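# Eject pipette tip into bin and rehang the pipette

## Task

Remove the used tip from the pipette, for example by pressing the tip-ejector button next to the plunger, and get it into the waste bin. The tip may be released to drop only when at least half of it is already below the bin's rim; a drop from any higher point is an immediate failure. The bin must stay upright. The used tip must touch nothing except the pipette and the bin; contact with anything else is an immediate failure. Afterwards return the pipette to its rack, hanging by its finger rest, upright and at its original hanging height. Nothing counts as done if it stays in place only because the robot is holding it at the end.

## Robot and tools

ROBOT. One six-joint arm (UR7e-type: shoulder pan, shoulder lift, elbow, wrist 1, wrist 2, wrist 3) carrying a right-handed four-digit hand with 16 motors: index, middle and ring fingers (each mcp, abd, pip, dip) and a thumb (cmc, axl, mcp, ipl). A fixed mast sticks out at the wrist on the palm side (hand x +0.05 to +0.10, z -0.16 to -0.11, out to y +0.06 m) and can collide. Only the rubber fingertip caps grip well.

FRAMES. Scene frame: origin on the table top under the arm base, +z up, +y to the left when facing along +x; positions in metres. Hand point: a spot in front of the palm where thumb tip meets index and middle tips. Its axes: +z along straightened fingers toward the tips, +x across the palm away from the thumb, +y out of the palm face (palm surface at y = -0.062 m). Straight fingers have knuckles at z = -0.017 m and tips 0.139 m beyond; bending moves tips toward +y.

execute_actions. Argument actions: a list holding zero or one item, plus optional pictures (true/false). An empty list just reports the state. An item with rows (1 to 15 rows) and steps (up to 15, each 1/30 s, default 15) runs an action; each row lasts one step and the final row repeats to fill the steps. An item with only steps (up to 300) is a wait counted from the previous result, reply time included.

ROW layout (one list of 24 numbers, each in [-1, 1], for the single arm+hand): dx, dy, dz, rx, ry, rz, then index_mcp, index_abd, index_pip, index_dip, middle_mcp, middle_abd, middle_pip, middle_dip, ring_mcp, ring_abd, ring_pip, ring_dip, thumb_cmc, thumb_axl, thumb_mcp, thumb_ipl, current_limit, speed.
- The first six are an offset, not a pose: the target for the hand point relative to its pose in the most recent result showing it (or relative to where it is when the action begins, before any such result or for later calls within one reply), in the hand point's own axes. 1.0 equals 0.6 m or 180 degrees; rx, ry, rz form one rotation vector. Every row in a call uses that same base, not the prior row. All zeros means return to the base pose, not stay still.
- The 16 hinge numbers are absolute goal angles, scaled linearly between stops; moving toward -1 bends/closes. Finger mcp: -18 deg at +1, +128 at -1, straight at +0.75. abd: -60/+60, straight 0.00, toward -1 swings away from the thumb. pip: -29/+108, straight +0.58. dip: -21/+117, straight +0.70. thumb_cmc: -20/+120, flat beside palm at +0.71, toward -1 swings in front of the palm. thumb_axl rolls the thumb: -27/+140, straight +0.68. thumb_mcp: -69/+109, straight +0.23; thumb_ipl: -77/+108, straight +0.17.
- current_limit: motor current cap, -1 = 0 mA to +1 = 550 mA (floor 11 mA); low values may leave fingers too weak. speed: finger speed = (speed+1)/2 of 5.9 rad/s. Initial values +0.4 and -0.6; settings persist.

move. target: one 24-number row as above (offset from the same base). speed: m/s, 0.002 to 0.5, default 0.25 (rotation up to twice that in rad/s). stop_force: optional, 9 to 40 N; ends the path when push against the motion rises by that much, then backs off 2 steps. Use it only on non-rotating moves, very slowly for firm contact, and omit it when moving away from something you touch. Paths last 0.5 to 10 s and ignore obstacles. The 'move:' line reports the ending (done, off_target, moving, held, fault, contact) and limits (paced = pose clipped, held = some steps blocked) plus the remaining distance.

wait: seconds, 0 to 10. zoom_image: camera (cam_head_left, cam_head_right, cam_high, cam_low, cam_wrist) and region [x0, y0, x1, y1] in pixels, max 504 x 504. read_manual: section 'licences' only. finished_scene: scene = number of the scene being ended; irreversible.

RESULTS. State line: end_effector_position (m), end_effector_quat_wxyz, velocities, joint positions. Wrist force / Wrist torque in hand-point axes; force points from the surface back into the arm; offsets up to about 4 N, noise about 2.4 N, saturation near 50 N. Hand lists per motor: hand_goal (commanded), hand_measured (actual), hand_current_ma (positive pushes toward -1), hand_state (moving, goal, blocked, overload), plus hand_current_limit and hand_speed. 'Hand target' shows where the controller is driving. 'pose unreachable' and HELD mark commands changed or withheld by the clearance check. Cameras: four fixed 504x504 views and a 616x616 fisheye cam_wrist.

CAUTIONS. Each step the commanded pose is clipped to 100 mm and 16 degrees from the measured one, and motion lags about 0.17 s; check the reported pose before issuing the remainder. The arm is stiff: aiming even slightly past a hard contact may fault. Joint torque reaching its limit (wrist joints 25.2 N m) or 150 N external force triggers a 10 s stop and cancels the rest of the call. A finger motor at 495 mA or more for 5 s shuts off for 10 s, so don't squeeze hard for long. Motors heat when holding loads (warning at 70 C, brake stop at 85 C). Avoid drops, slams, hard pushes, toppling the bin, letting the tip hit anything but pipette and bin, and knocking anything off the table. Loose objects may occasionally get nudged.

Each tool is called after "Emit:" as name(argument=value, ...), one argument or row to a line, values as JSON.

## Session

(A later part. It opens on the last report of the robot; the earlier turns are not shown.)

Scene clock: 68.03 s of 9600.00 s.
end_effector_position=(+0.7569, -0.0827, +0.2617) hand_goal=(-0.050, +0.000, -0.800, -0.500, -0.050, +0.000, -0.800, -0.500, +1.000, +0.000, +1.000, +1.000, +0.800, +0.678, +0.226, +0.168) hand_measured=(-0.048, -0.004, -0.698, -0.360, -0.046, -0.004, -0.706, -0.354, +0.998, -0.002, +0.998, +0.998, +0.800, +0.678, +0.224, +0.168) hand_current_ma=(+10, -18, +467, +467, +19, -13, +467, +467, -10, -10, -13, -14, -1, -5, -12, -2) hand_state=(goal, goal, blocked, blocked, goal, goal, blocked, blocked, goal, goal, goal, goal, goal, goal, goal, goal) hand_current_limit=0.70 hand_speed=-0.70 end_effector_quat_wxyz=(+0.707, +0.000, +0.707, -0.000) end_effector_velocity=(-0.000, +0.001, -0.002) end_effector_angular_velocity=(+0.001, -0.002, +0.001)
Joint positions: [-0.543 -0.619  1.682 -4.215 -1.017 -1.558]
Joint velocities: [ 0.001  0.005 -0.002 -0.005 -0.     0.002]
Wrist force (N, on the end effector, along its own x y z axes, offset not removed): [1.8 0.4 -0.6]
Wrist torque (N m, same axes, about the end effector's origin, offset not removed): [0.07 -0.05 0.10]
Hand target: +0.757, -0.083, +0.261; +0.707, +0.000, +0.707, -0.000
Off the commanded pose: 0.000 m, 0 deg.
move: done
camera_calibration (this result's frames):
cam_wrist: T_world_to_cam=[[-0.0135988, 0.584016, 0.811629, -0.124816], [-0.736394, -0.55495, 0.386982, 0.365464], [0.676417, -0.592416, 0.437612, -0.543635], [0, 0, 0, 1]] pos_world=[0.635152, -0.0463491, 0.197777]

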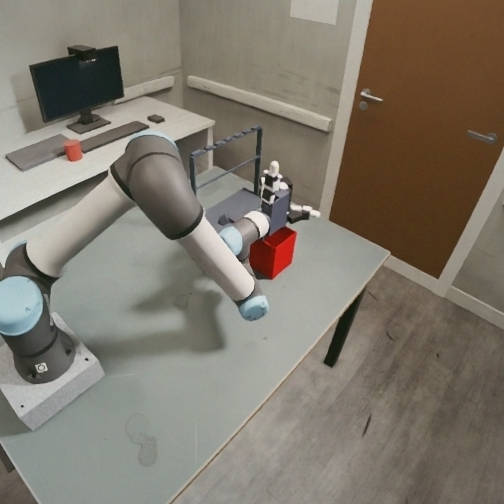

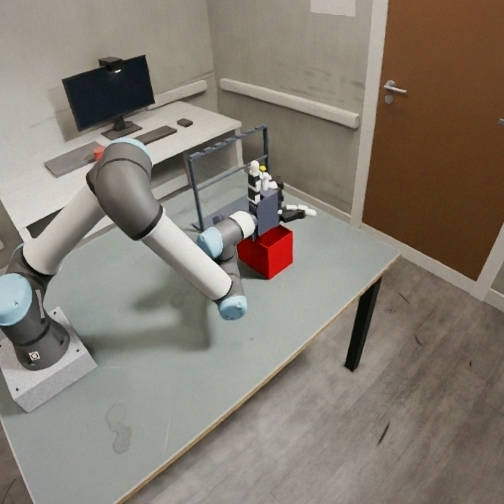

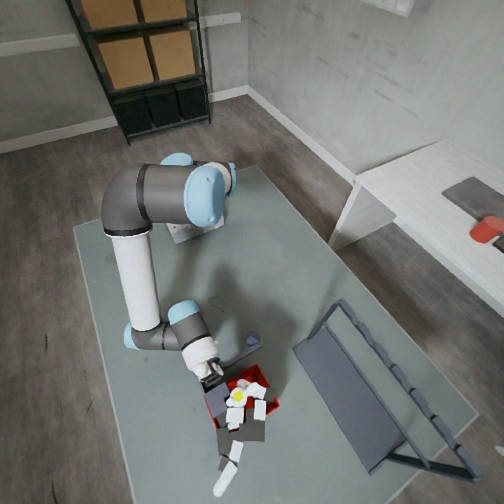

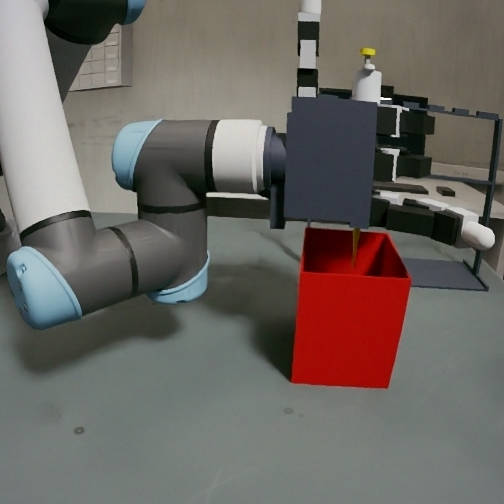

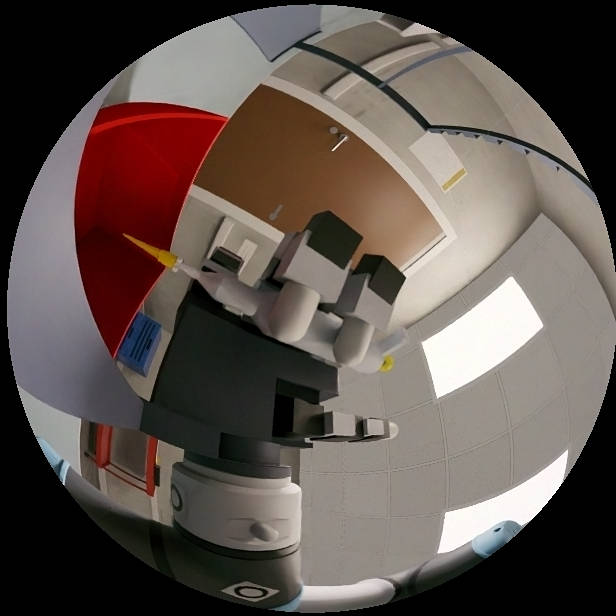

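Emit:
move(
  target=[0.055,0,0,0,0,0,-0.05,0,-0.8,-0.5,-0.05,0,-0.8,-0.5,1,0,1,1,0.72,0.678,-0.055,-0.37,0.7,-0.7],
  speed=0.02,
  stop_force=9,
)

Emit:
zoom_image(
  camera="cam_high",
  region=[190, 350, 290, 450],
)

Emit:
zoom_image(
  camera="cam_low",
  region=[280, 40, 420, 180],
)

Scene clock: 74.87 s of 9600.00 s.
end_effector_position=(+0.7569, -0.0826, +0.2289) hand_goal=(-0.050, +0.000, -0.800, -0.500, -0.050, +0.000, -0.800, -0.500, +1.000, +0.000, +1.000, +1.000, +0.720, +0.678, -0.054, -0.370) hand_measured=(-0.048, -0.004, -0.698, -0.360, -0.046, -0.004, -0.706, -0.354, +0.998, -0.002, +0.998, +0.998, +0.724, +0.678, -0.056, -0.370) hand_current_ma=(+10, -18, +467, +468, +19, -13, +468, +467, -10, -10, -13, -14, +19, -5, -9, +4) hand_state=(goal, goal, blocked, blocked, goal, goal, blocked, blocked, goal, goal, goal, goal, goal, goal, goal, goal) hand_current_limit=0.70 hand_speed=-0.70 end_effector_quat_wxyz=(+0.707, +0.000, +0.707, -0.000) end_effector_velocity=(+0.000, -0.000, -0.002) end_effector_angular_velocity=(+0.000, +0.000, +0.000)
Joint positions: [-0.542 -0.55   1.659 -4.261 -1.018 -1.558]
Joint velocities: [-0.     0.005 -0.002 -0.002  0.     0.   ]
Wrist force (N, on the end effector, along its own x y z axes, offset not removed): [0.5 -1.7 -2.0]
Wrist torque (N m, same axes, about the end effector's origin, offset not removed): [-0.14 0.05 -0.11]
Hand target: +0.757, -0.083, +0.229; +0.707, +0.000, +0.707, -0.000
Off the commanded pose: 0.000 m, 0 deg.
After step 90, 1.90 s passed at rest.
move: done
camera_calibration (this result's frames):
cam_wrist: T_world_to_cam=[[-0.0135825, 0.584034, 0.811616, -0.0982847], [-0.736388, -0.55494, 0.387008, 0.378151], [0.676424, -0.592407, 0.437613, -0.529197], [0, 0, 0, 1]] pos_world=[0.635092, -0.0462476, 0.165005]

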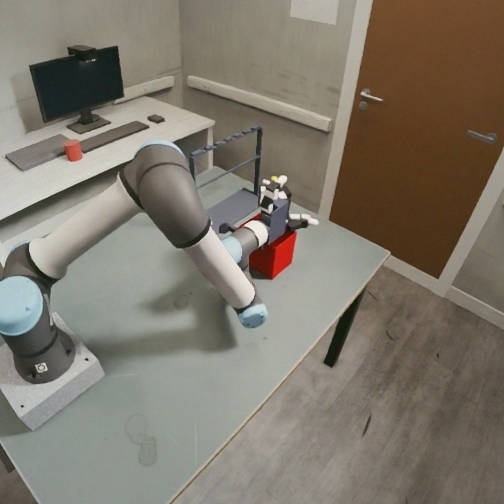

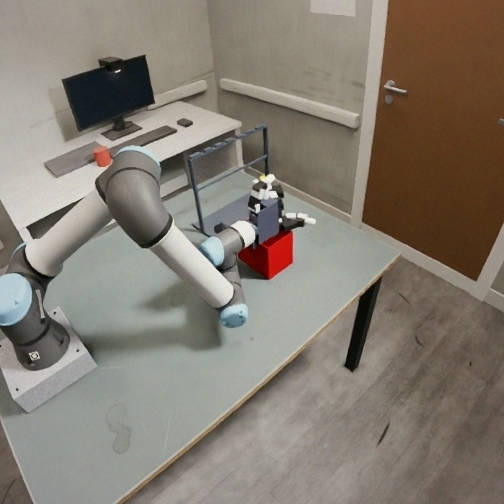

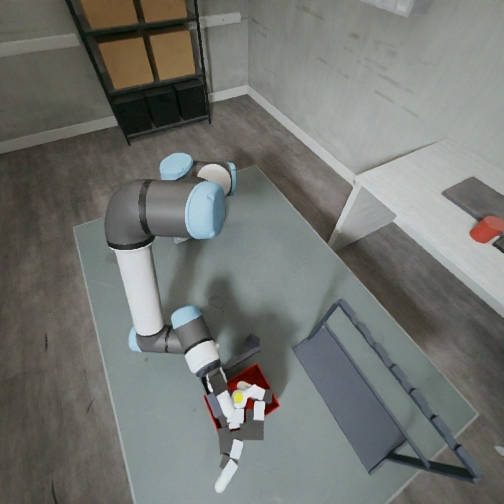

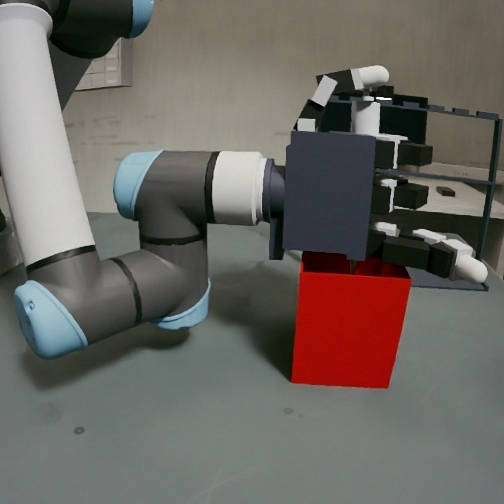

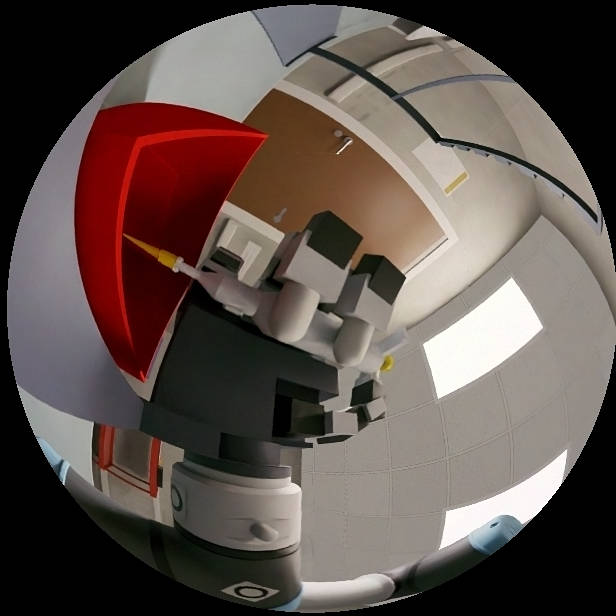

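Region (190, 350, 290, 450) of cam_high's 504x504 image, scaled by 5.040, with more detail than that image has.

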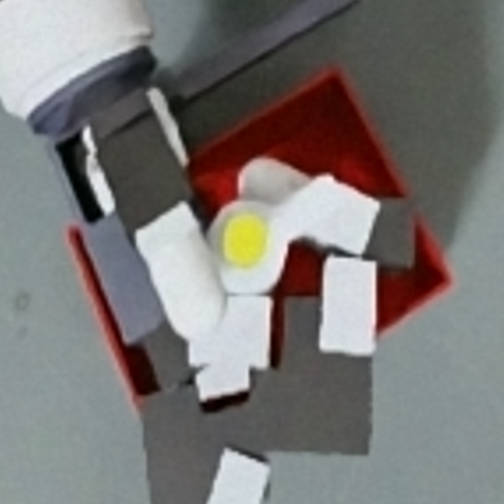

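Region (280, 40, 420, 180) of cam_low's 504x504 image, scaled by 3.600, with more detail than that image has.

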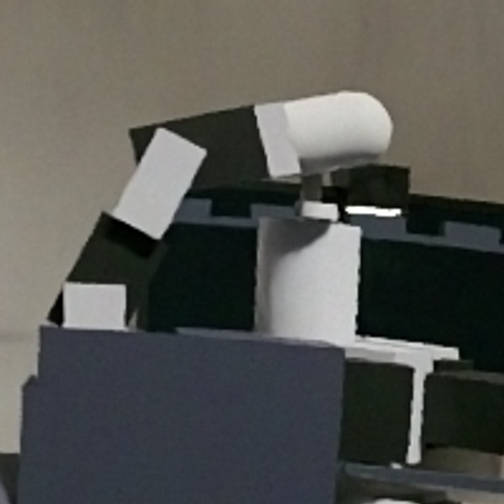

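Emit:
move(
  target=[0,0,0,0,0,0,-0.05,0,-0.8,-0.5,-0.05,0,-0.8,-0.5,1,0,1,1,0.64,0.678,0.1,-0.66,0.7,-0.7],
)

Emit:
move(
  target=[0,0,0,0,0,0,-0.05,0,-0.8,-0.5,-0.05,0,-0.8,-0.5,1,0,1,1,0.62,0.678,0.0,-0.95,0.78,-0.8],
)

Emit:
zoom_image(
  camera="cam_low",
  region=[280, 40, 420, 180],
)

Scene clock: 78.27 s of 9600.00 s.
end_effector_position=(+0.7569, -0.0826, +0.2289) hand_goal=(-0.050, +0.000, -0.800, -0.500, -0.050, +0.000, -0.800, -0.500, +1.000, +0.000, +1.000, +1.000, +0.640, +0.678, +0.100, -0.660) hand_measured=(-0.048, -0.004, -0.698, -0.360, -0.048, -0.004, -0.706, -0.354, +0.998, -0.002, +0.998, +0.998, +0.658, +0.686, +0.102, -0.654) hand_current_ma=(+12, -18, +468, +467, +11, -13, +467, +468, -10, -10, -13, -14, +99, +61, +22, +42) hand_state=(goal, goal, blocked, blocked, goal, goal, blocked, blocked, goal, goal, goal, goal, goal, goal, goal, goal) hand_current_limit=0.70 hand_speed=-0.70 end_effector_quat_wxyz=(+0.707, +0.000, +0.707, -0.000) end_effector_velocity=(-0.000, -0.000, +0.000) end_effector_angular_velocity=(+0.000, -0.000, -0.001)
Joint positions: [-0.542 -0.55   1.659 -4.261 -1.018 -1.558]
Joint velocities: [-0.    -0.001  0.001 -0.    -0.     0.   ]
Wrist force (N, on the end effector, along its own x y z axes, offset not removed): [-0.1 1.2 -0.3]
Wrist torque (N m, same axes, about the end effector's origin, offset not removed): [0.00 0.17 -0.15]
Hand target: +0.757, -0.083, +0.229; +0.707, +0.000, +0.707, -0.000
Off the commanded pose: 0.000 m, 0 deg.
move: done
camera_calibration (this result's frames):
cam_wrist: T_world_to_cam=[[-0.0136268, 0.584033, 0.811616, -0.0982485], [-0.736406, -0.554943, 0.386969, 0.378184], [0.676403, -0.592406, 0.437647, -0.529209], [0, 0, 0, 1]] pos_world=[0.635117, -0.0462558, 0.165002]

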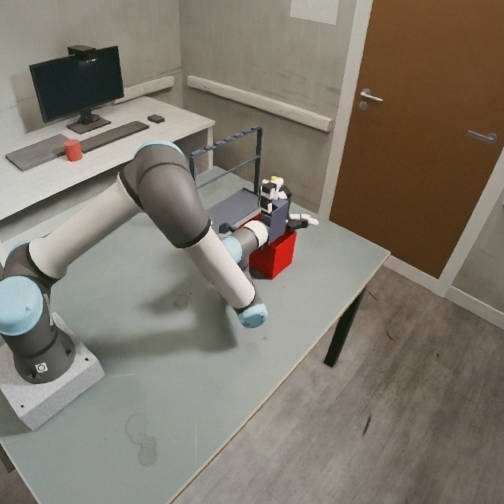

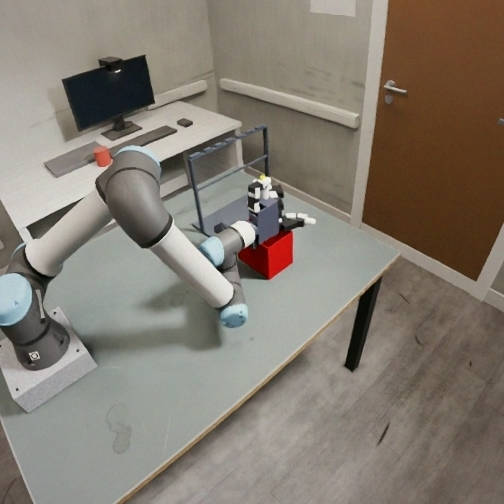

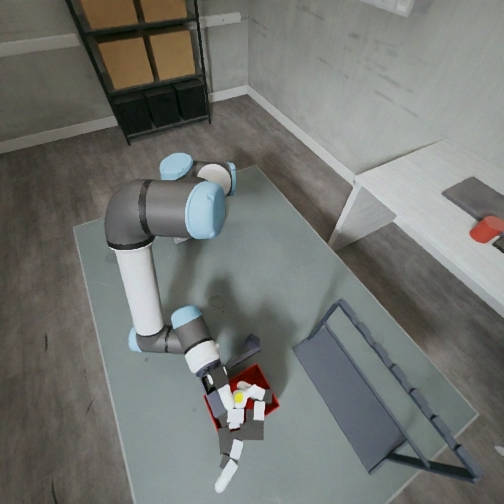

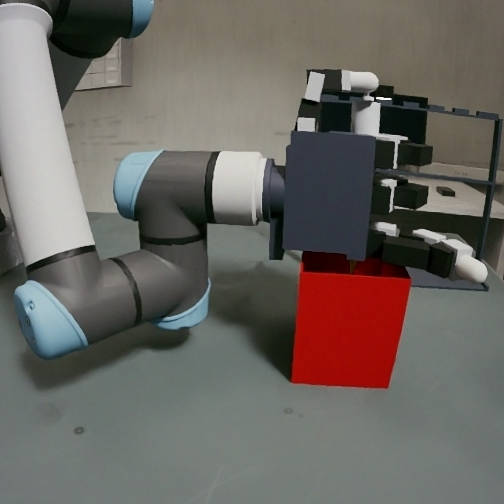

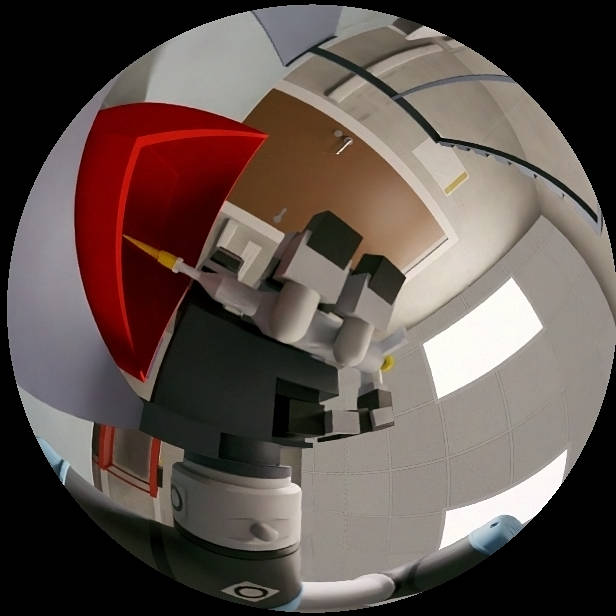

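Scene clock: 78.77 s of 9600.00 s.
end_effector_position=(+0.7569, -0.0826, +0.2289) hand_goal=(-0.050, +0.000, -0.800, -0.500, -0.050, +0.000, -0.800, -0.500, +1.000, +0.000, +1.000, +1.000, +0.620, +0.678, +0.000, -0.950) hand_measured=(-0.048, -0.004, -0.698, -0.360, -0.048, -0.004, -0.706, -0.354, +0.998, -0.002, +0.998, +0.998, +0.650, +0.688, +0.076, -0.686) hand_current_ma=(+12, -18, +490, +490, +11, -13, +489, +489, -10, -10, -13, -14, +168, +68, +490, +490) hand_state=(goal, goal, blocked, blocked, goal, goal, blocked, blocked, goal, goal, goal, goal, blocked, goal, blocked, blocked) hand_current_limit=0.78 hand_speed=-0.80 end_effector_quat_wxyz=(+0.707, +0.000, +0.707, -0.000) end_effector_velocity=(+0.000, +0.000, +0.000) end_effector_angular_velocity=(+0.001, -0.000, +0.001)
Joint positions: [-0.542 -0.55   1.659 -4.261 -1.018 -1.558]
Joint velocities: [ 0.    -0.    -0.     0.     0.     0.001]
Wrist force (N, on the end effector, along its own x y z axes, offset not removed): [-1.0 -0.6 -0.9]
Wrist torque (N m, same axes, about the end effector's origin, offset not removed): [-0.07 0.16 -0.10]
Hand target: +0.757, -0.083, +0.229; +0.707, +0.000, +0.707, -0.000
Off the commanded pose: 0.000 m, 0 deg.
move: done
camera_calibration (this result's frames):
cam_wrist: T_world_to_cam=[[-0.0136077, 0.584021, 0.811624, -0.0982661], [-0.736397, -0.554948, 0.386978, 0.378173], [0.676413, -0.592412, 0.437623, -0.529204], [0, 0, 0, 1]] pos_world=[0.635109, -0.0462507, 0.165002]

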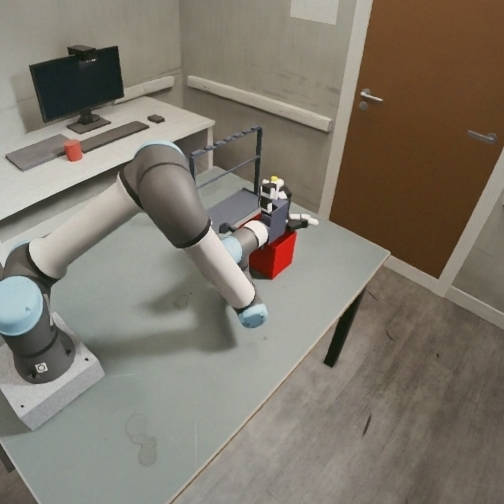

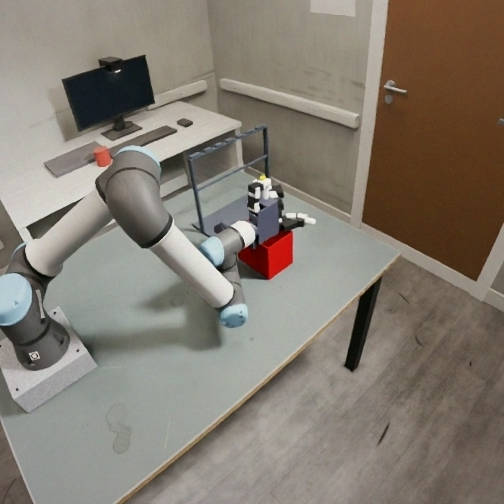

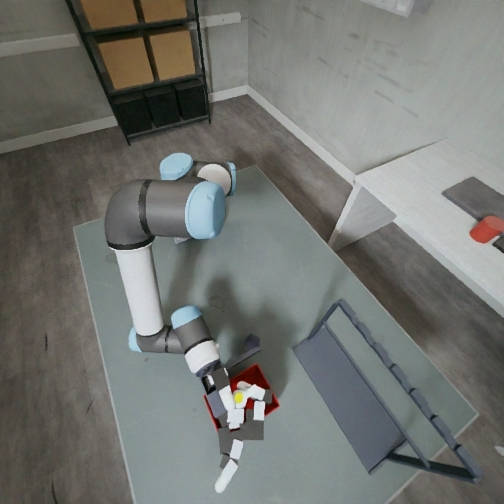

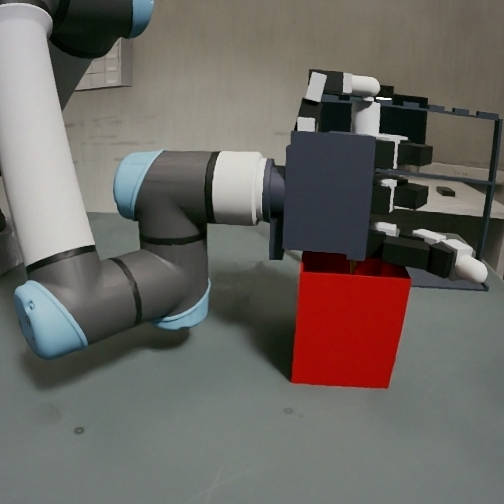

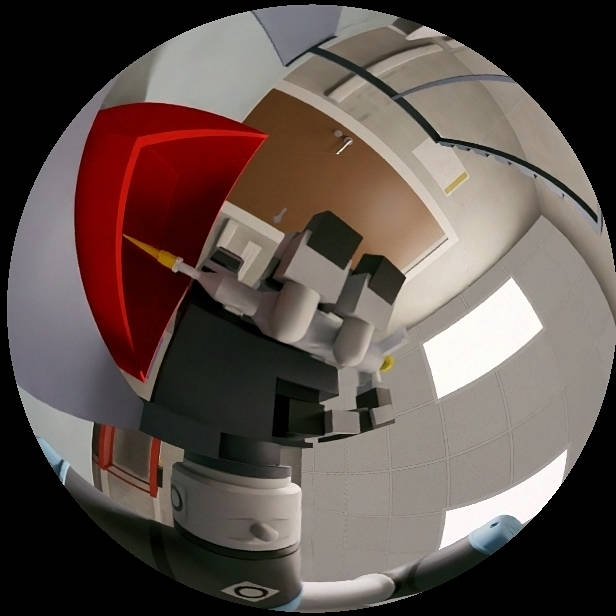

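Region (280, 40, 420, 180) of cam_low's 504x504 image, scaled by 3.600, with more detail than that image has.

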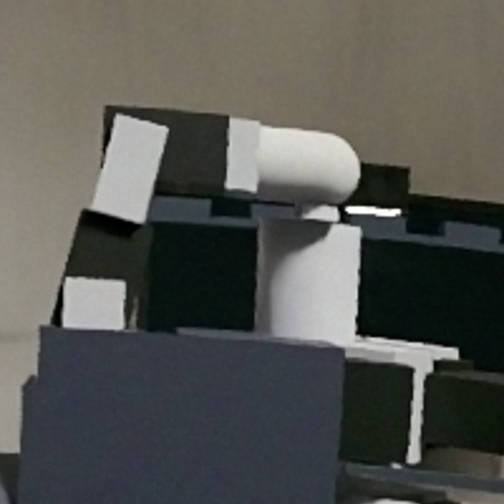

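Emit:
move(
  target=[0,0,0,0,0,0,-0.05,0,-0.8,-0.5,-0.05,0,-0.8,-0.5,1,0,1,1,0.665,0.678,-0.08,-0.42,0.7,-0.7],
)

Emit:
execute_actions(
  actions=[
    {"rows":[[0,0,0,0,0,0,-0.05,0,-0.8,-0.5,-0.05,0,-0.8,-0.5,1,0,1,1,0.665,0.678,-0.2,-0.95,1,1]]},
  ],
  pictures=false,
)

Emit:
execute_actions(
  actions=[
    {"rows":[[0,0,0,0,0,0,-0.05,0.2,-0.8,-0.5,-0.05,0.2,-0.8,-0.5,1,0,1,1,0.6,0.678,-0.2,-0.95,1,0]]},
  ],
  pictures=false,
)

Emit:
execute_actions(
  actions=[
    {"rows":[[0,0,0,0,0,0,-0.05,0.2,-0.8,-0.5,-0.05,0.2,-0.8,-0.5,1,0,1,1,0.6,0.678,-0.2,-0.95,0.78,0]]},
  ],
)

Emit:
zoom_image(
  camera="cam_low",
  region=[280, 40, 420, 180],
)

Scene clock: 84.87 s of 9600.00 s.
end_effector_position=(+0.7569, -0.0826, +0.2289) hand_goal=(-0.050, +0.000, -0.800, -0.500, -0.050, +0.000, -0.800, -0.500, +1.000, +0.000, +1.000, +1.000, +0.666, +0.678, -0.080, -0.420) hand_measured=(-0.048, -0.004, -0.698, -0.360, -0.048, -0.004, -0.706, -0.354, +0.998, -0.002, +0.998, +0.998, +0.668, +0.680, -0.082, -0.428) hand_current_ma=(+8, -18, +468, +467, +7, -13, +467, +468, -10, -10, -13, -14, +8, +21, -20, -56) hand_state=(goal, goal, blocked, blocked, goal, goal, blocked, blocked, goal, goal, goal, goal, goal, goal, goal, goal) hand_current_limit=0.70 hand_speed=-0.70 end_effector_quat_wxyz=(+0.707, +0.000, +0.707, -0.000) end_effector_velocity=(-0.000, +0.001, +0.001) end_effector_angular_velocity=(-0.001, -0.002, +0.001)
Joint positions: [-0.542 -0.55   1.659 -4.261 -1.018 -1.558]
Joint velocities: [ 0.001 -0.    -0.    -0.001  0.     0.   ]
Wrist force (N, on the end effector, along its own x y z axes, offset not removed): [1.7 -1.2 -1.0]
Wrist torque (N m, same axes, about the end effector's origin, offset not removed): [-0.25 -0.22 0.06]
Hand target: +0.757, -0.083, +0.229; +0.707, +0.000, +0.707, -0.000
Off the commanded pose: 0.000 m, 0 deg.
After step 90, 2.20 s passed at rest.
move: done
camera_calibration (this result's frames):
cam_wrist: T_world_to_cam=[[-0.0136341, 0.584037, 0.811612, -0.0982493], [-0.736409, -0.554941, 0.386965, 0.378184], [0.676399, -0.592403, 0.437657, -0.529213], [0, 0, 0, 1]] pos_world=[0.635118, -0.0462565, 0.16501]

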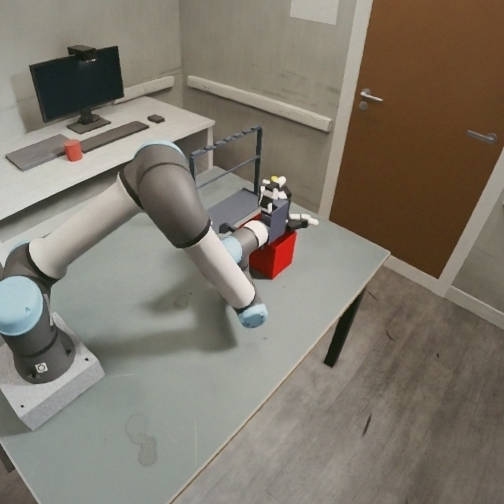

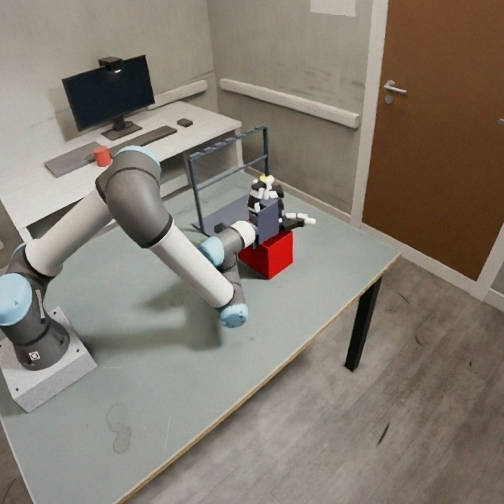

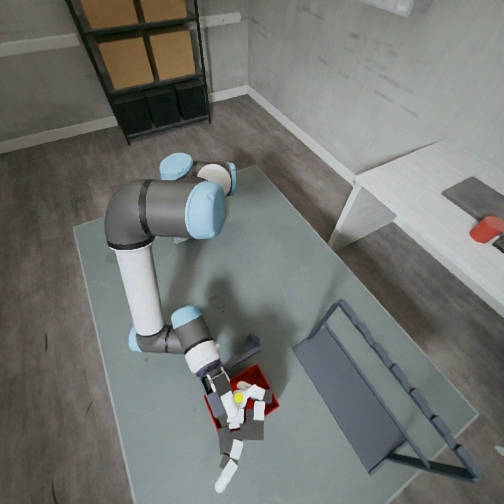

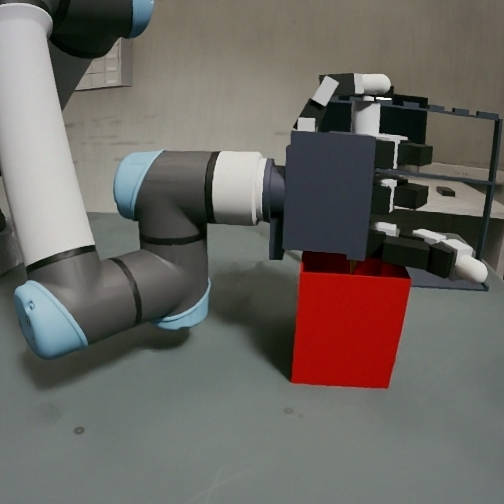

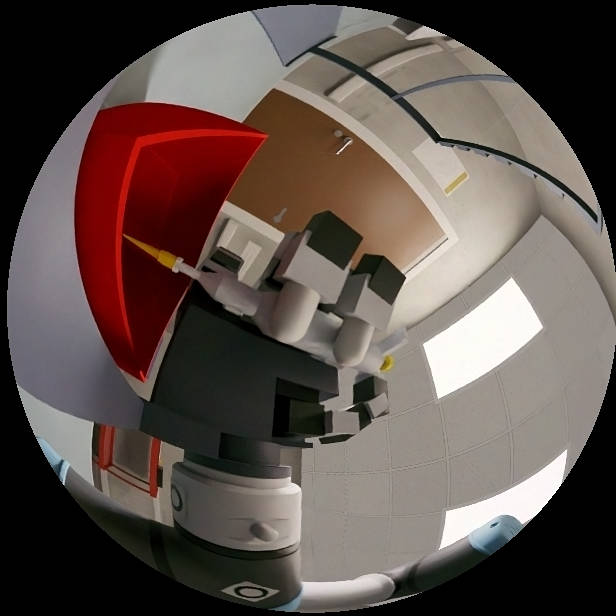

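Scene clock: 85.37 s of 9600.00 s.
end_effector_position=(+0.7569, -0.0826, +0.2289) hand_goal=(-0.050, +0.000, -0.800, -0.500, -0.050, +0.000, -0.800, -0.500, +1.000, +0.000, +1.000, +1.000, +0.666, +0.678, -0.200, -0.950) hand_measured=(-0.050, -0.002, -0.698, -0.362, -0.048, +0.000, -0.706, -0.356, +0.998, -0.002, +0.998, +0.998, +0.668, +0.680, -0.116, -0.508) hand_current_ma=(-4, -11, +550, +550, +9, -3, +532, +550, -10, -10, -13, -14, +13, +18, +550, +550) hand_state=(goal, goal, blocked, blocked, goal, goal, blocked, blocked, goal, goal, goal, goal, goal, goal, blocked, blocked) hand_current_limit=1.00 hand_speed=1.00 end_effector_quat_wxyz=(+0.707, +0.000, +0.707, -0.000) end_effector_velocity=(+0.000, -0.000, +0.000) end_effector_angular_velocity=(+0.000, +0.000, -0.000)
Joint positions: [-0.542 -0.55   1.659 -4.261 -1.018 -1.558]
Joint velocities: [-0.    -0.     0.     0.001 -0.     0.   ]
Wrist force (N, on the end effector, along its own x y z axes, offset not removed): [-0.1 -1.8 0.2]
Wrist torque (N m, same axes, about the end effector's origin, offset not removed): [-0.37 0.08 -0.06]
Hand target: +0.757, -0.083, +0.229; +0.707, +0.000, +0.707, -0.000
Off the commanded pose: 0.000 m, 0 deg.
Steps of this call (steps 1 to 15: all 15 steps of this action). Readings (end_effector_position | what the end effector reports):
1: (+0.7569, -0.0826, +0.2289) | hand_goal=(-0.050, +0.000, -0.800, -0.500, -0.050, +0.000, -0.800, -0.500, +1.000, +0.000, +1.000, +1.000, +0.666, +0.678, -0.200, -0.950) hand_measured=(-0.048, -0.004, -0.698, -0.360, -0.048, -0.004, -0.706, -0.354, +0.998, -0.002, +0.998, +0.998, +0.668, +0.680, -0.082, -0.428) hand_current_ma=(+8, -18, +467, +467, +7, -13, +468, +467, -10, -10, -13, -14, +8, +21, -20, -56) hand_state=(goal, goal, blocked, blocked, goal, goal, moving, blocked, goal, goal, goal, goal, goal, goal, moving, moving) hand_current_limit=1.00 hand_speed=1.00
2: (+0.7569, -0.0826, +0.2289) | hand_goal=(-0.050, +0.000, -0.800, -0.500, -0.050, +0.000, -0.800, -0.500, +1.000, +0.000, +1.000, +1.000, +0.666, +0.678, -0.200, -0.950) hand_measured=(-0.048, -0.004, -0.698, -0.360, -0.048, -0.004, -0.706, -0.356, +0.998, -0.002, +0.998, +0.998, +0.668, +0.680, -0.090, -0.434) hand_current_ma=(+8, -18, +550, +528, +7, -13, +538, +531, -10, -10, -13, -14, +8, +21, +248, +280) hand_state=(goal, goal, moving, moving, goal, goal, moving, moving, goal, goal, goal, goal, goal, goal, moving, moving) hand_current_limit=1.00 hand_speed=1.00
4: (+0.7569, -0.0826, +0.2289) | hand_goal=(-0.050, +0.000, -0.800, -0.500, -0.050, +0.000, -0.800, -0.500, +1.000, +0.000, +1.000, +1.000, +0.666, +0.678, -0.200, -0.950) hand_measured=(-0.050, -0.004, -0.698, -0.362, -0.048, -0.002, -0.706, -0.356, +0.998, -0.002, +0.998, +0.998, +0.668, +0.680, -0.102, -0.468) hand_current_ma=(+0, -18, +550, +550, +7, -11, +532, +550, -10, -10, -13, -14, +8, +20, +550, +485) hand_state=(goal, goal, blocked, blocked, goal, goal, blocked, blocked, goal, goal, goal, goal, goal, goal, moving, moving) hand_current_limit=1.00 hand_speed=1.00
8: (+0.7569, -0.0826, +0.2289) | hand_goal=(-0.050, +0.000, -0.800, -0.500, -0.050, +0.000, -0.800, -0.500, +1.000, +0.000, +1.000, +1.000, +0.666, +0.678, -0.200, -0.950) hand_measured=(-0.050, -0.002, -0.698, -0.362, -0.048, +0.000, -0.706, -0.356, +0.998, -0.002, +0.998, +0.998, +0.668, +0.680, -0.116, -0.508) hand_current_ma=(-4, -10, +550, +550, +9, -2, +532, +550, -10, -10, -13, -14, +13, +18, +550, +550) hand_state=(goal, moving, blocked, blocked, goal, moving, blocked, blocked, goal, goal, goal, goal, moving, goal, blocked, blocked) hand_current_limit=1.00 hand_speed=1.00
15: the state above

Scene clock: 85.87 s of 9600.00 s.
end_effector_position=(+0.7569, -0.0826, +0.2289) hand_goal=(-0.050, +0.200, -0.800, -0.500, -0.050, +0.200, -0.800, -0.500, +1.000, +0.000, +1.000, +1.000, +0.600, +0.678, -0.200, -0.950) hand_measured=(-0.050, +0.198, -0.698, -0.366, -0.046, +0.194, -0.706, -0.364, +0.998, -0.002, +0.998, +0.998, +0.638, +0.692, -0.122, -0.556) hand_current_ma=(-2, -12, +550, +550, +18, -26, +532, +550, -10, -10, -13, -14, +215, +103, +550, +550) hand_state=(goal, goal, blocked, blocked, goal, goal, blocked, blocked, goal, goal, goal, goal, blocked, goal, blocked, blocked) hand_current_limit=1.00 hand_speed=0.00 end_effector_quat_wxyz=(+0.707, +0.000, +0.707, -0.000) end_effector_velocity=(+0.000, -0.000, -0.000) end_effector_angular_velocity=(+0.001, +0.001, -0.000)
Joint positions: [-0.542 -0.55   1.659 -4.261 -1.018 -1.558]
Joint velocities: [-0.     0.     0.     0.001 -0.    -0.   ]
Wrist force (N, on the end effector, along its own x y z axes, offset not removed): [-1.0 0.0 -1.2]
Wrist torque (N m, same axes, about the end effector's origin, offset not removed): [-0.01 0.20 -0.02]
Hand target: +0.757, -0.083, +0.229; +0.707, +0.000, +0.707, -0.000
Off the commanded pose: 0.000 m, 0 deg.
Steps of this call (steps 1 to 15: all 15 steps of this action). Readings (end_effector_position | what the end effector reports):
1: (+0.7569, -0.0826, +0.2289) | hand_goal=(-0.050, +0.200, -0.800, -0.500, -0.050, +0.200, -0.800, -0.500, +1.000, +0.000, +1.000, +1.000, +0.600, +0.678, -0.200, -0.950) hand_measured=(-0.050, -0.002, -0.698, -0.362, -0.048, +0.000, -0.706, -0.356, +0.998, -0.002, +0.998, +0.998, +0.668, +0.680, -0.116, -0.508) hand_current_ma=(-4, -11, +550, +550, +9, -3, +532, +550, -10, -10, -13, -14, +13, +18, +550, +550) hand_state=(goal, moving, blocked, blocked, goal, moving, blocked, blocked, goal, goal, goal, goal, moving, goal, blocked, blocked) hand_current_limit=1.00 hand_speed=0.00
2: (+0.7569, -0.0826, +0.2289) | hand_goal=(-0.050, +0.200, -0.800, -0.500, -0.050, +0.200, -0.800, -0.500, +1.000, +0.000, +1.000, +1.000, +0.600, +0.678, -0.200, -0.950) hand_measured=(-0.050, +0.006, -0.698, -0.362, -0.048, +0.008, -0.706, -0.356, +0.998, -0.002, +0.998, +0.998, +0.664, +0.680, -0.116, -0.508) hand_current_ma=(-4, -218, +550, +550, +12, -211, +532, +547, -10, -10, -13, -14, +257, +41, +550, +548) hand_state=(goal, moving, blocked, blocked, goal, moving, blocked, blocked, goal, goal, goal, goal, moving, moving, blocked, blocked) hand_current_limit=1.00 hand_speed=0.00
4: (+0.7569, -0.0826, +0.2289) | hand_goal=(-0.050, +0.200, -0.800, -0.500, -0.050, +0.200, -0.800, -0.500, +1.000, +0.000, +1.000, +1.000, +0.600, +0.678, -0.200, -0.950) hand_measured=(-0.050, +0.104, -0.698, -0.364, -0.048, +0.104, -0.706, -0.358, +0.998, -0.002, +0.998, +0.998, +0.640, +0.690, -0.118, -0.526) hand_current_ma=(-2, -154, +550, +538, +9, -165, +532, +533, -10, -10, -13, -14, +215, +105, +509, +407) hand_state=(goal, moving, blocked, moving, goal, moving, blocked, moving, goal, goal, goal, goal, moving, moving, moving, moving) hand_current_limit=1.00 hand_speed=0.00
8: (+0.7569, -0.0826, +0.2289) | hand_goal=(-0.050, +0.200, -0.800, -0.500, -0.050, +0.200, -0.800, -0.500, +1.000, +0.000, +1.000, +1.000, +0.600, +0.678, -0.200, -0.950) hand_measured=(-0.050, +0.194, -0.698, -0.366, -0.048, +0.192, -0.706, -0.362, +0.998, -0.002, +0.998, +0.998, +0.638, +0.692, -0.122, -0.556) hand_current_ma=(-2, -9, +550, +550, +19, -21, +532, +550, -10, -10, -13, -14, +215, +104, +550, +550) hand_state=(goal, moving, blocked, blocked, goal, moving, blocked, blocked, goal, goal, goal, goal, blocked, goal, blocked, moving) hand_current_limit=1.00 hand_speed=0.00
15: the state above

Scene clock: 86.37 s of 9600.00 s.
end_effector_position=(+0.7569, -0.0826, +0.2289) hand_goal=(-0.050, +0.200, -0.800, -0.500, -0.050, +0.200, -0.800, -0.500, +1.000, +0.000, +1.000, +1.000, +0.600, +0.678, -0.200, -0.950) hand_measured=(-0.050, +0.198, -0.698, -0.366, -0.046, +0.194, -0.706, -0.364, +0.998, -0.002, +0.998, +0.998, +0.638, +0.692, -0.122, -0.556) hand_current_ma=(-2, -12, +490, +490, +18, -26, +490, +490, -10, -10, -13, -14, +215, +103, +489, +489) hand_state=(goal, goal, blocked, blocked, goal, goal, blocked, blocked, goal, goal, goal, goal, blocked, goal, blocked, blocked) hand_current_limit=0.78 hand_speed=0.00 end_effector_quat_wxyz=(+0.707, +0.000, +0.707, -0.000) end_effector_velocity=(+0.000, -0.000, -0.000) end_effector_angular_velocity=(+0.001, +0.001, -0.000)
Joint positions: [-0.542 -0.55   1.659 -4.261 -1.018 -1.558]
Joint velocities: [-0.     0.     0.     0.001 -0.     0.001]
Wrist force (N, on the end effector, along its own x y z axes, offset not removed): [1.0 0.7 0.6]
Wrist torque (N m, same axes, about the end effector's origin, offset not removed): [-0.07 -0.04 0.07]
Hand target: +0.757, -0.083, +0.229; +0.707, +0.000, +0.707, -0.000
Off the commanded pose: 0.000 m, 0 deg.
Steps of this call (steps 1 to 15: all 15 steps of this action). Readings (end_effector_position | what the end effector reports):
1: (+0.7569, -0.0826, +0.2289) | hand_goal=(-0.050, +0.200, -0.800, -0.500, -0.050, +0.200, -0.800, -0.500, +1.000, +0.000, +1.000, +1.000, +0.600, +0.678, -0.200, -0.950) hand_measured=(-0.050, +0.198, -0.698, -0.366, -0.046, +0.194, -0.706, -0.364, +0.998, -0.002, +0.998, +0.998, +0.638, +0.692, -0.122, -0.556) hand_current_ma=(-2, -12, +550, +550, +18, -26, +532, +550, -10, -10, -13, -14, +215, +103, +550, +550) hand_state=(goal, goal, blocked, blocked, goal, goal, blocked, blocked, goal, goal, goal, goal, blocked, goal, blocked, blocked) hand_current_limit=0.78 hand_speed=0.00
2: (+0.7569, -0.0826, +0.2289) | hand_goal=(-0.050, +0.200, -0.800, -0.500, -0.050, +0.200, -0.800, -0.500, +1.000, +0.000, +1.000, +1.000, +0.600, +0.678, -0.200, -0.950) hand_measured=(-0.050, +0.198, -0.698, -0.366, -0.046, +0.194, -0.706, -0.364, +0.998, -0.002, +0.998, +0.998, +0.638, +0.692, -0.122, -0.556) hand_current_ma=(-2, -12, +483, +483, +18, -26, +485, +483, -10, -10, -13, -14, +215, +103, +483, +483) hand_state=(goal, goal, moving, moving, goal, goal, moving, moving, goal, goal, goal, goal, blocked, goal, moving, moving) hand_current_limit=0.78 hand_speed=0.00
4: (+0.7569, -0.0826, +0.2289) | hand_goal=(-0.050, +0.200, -0.800, -0.500, -0.050, +0.200, -0.800, -0.500, +1.000, +0.000, +1.000, +1.000, +0.600, +0.678, -0.200, -0.950) hand_measured=(-0.050, +0.198, -0.698, -0.366, -0.046, +0.194, -0.706, -0.364, +0.998, -0.002, +0.998, +0.998, +0.638, +0.692, -0.122, -0.556) hand_current_ma=(-2, -12, +489, +489, +18, -26, +489, +489, -10, -10, -13, -14, +215, +103, +489, +489) hand_state=(goal, goal, blocked, blocked, goal, goal, blocked, blocked, goal, goal, goal, goal, blocked, goal, blocked, blocked) hand_current_limit=0.78 hand_speed=0.00
8: (+0.7569, -0.0826, +0.2289) | hand_goal=(-0.050, +0.200, -0.800, -0.500, -0.050, +0.200, -0.800, -0.500, +1.000, +0.000, +1.000, +1.000, +0.600, +0.678, -0.200, -0.950) hand_measured=(-0.050, +0.198, -0.698, -0.366, -0.046, +0.194, -0.706, -0.364, +0.998, -0.002, +0.998, +0.998, +0.638, +0.692, -0.122, -0.556) hand_current_ma=(-2, -12, +489, +489, +18, -26, +489, +489, -10, -10, -13, -14, +215, +103, +489, +489) hand_state=(goal, goal, blocked, blocked, goal, goal, blocked, blocked, goal, goal, goal, goal, blocked, goal, blocked, blocked) hand_current_limit=0.78 hand_speed=0.00
15: the state above
camera_calibration (this result's frames):
cam_wrist: T_world_to_cam=[[-0.0136339, 0.584037, 0.811612, -0.0982495], [-0.736409, -0.554941, 0.386965, 0.378184], [0.676399, -0.592403, 0.437656, -0.529213], [0, 0, 0, 1]] pos_world=[0.635118, -0.0462565, 0.16501]

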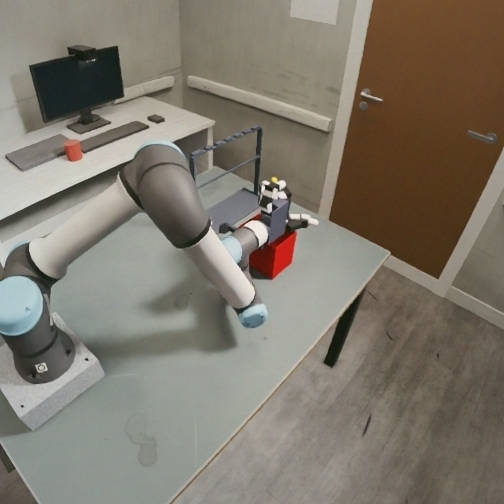

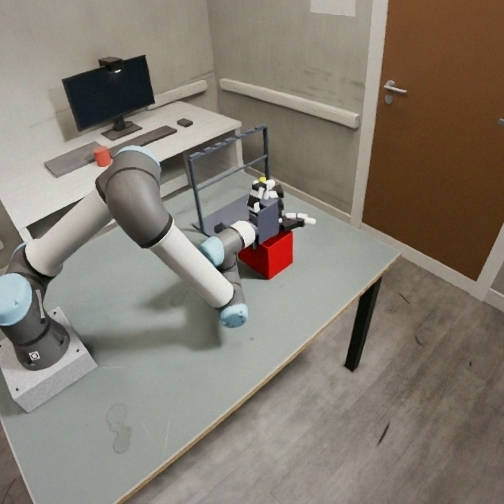

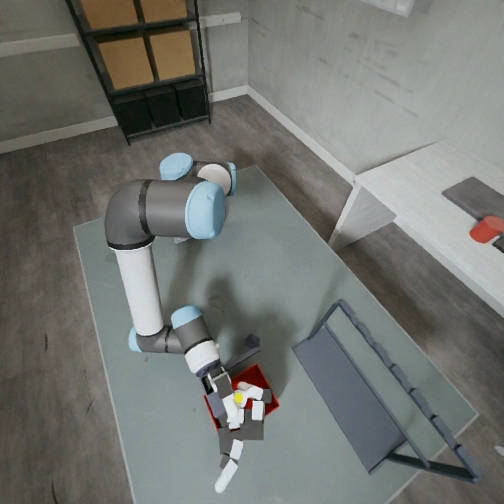

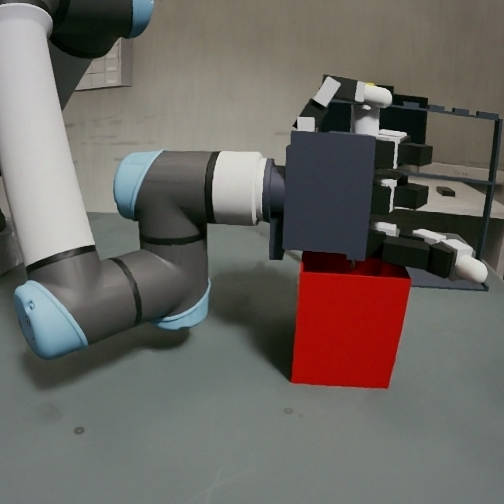

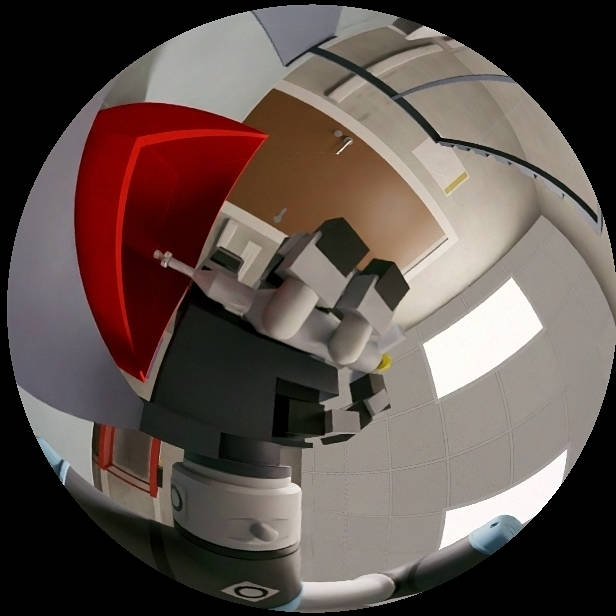

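Region (280, 40, 420, 180) of cam_low's 504x504 image, scaled by 3.600, with more detail than that image has.

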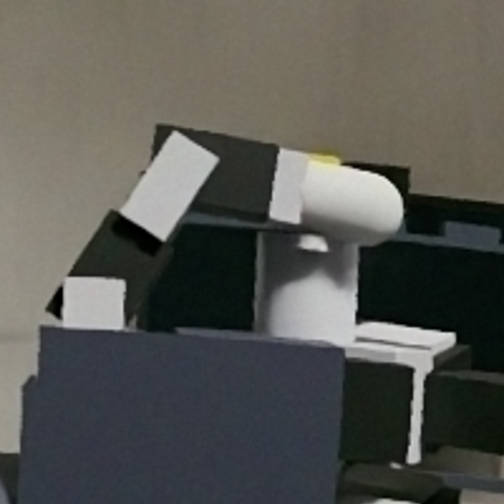

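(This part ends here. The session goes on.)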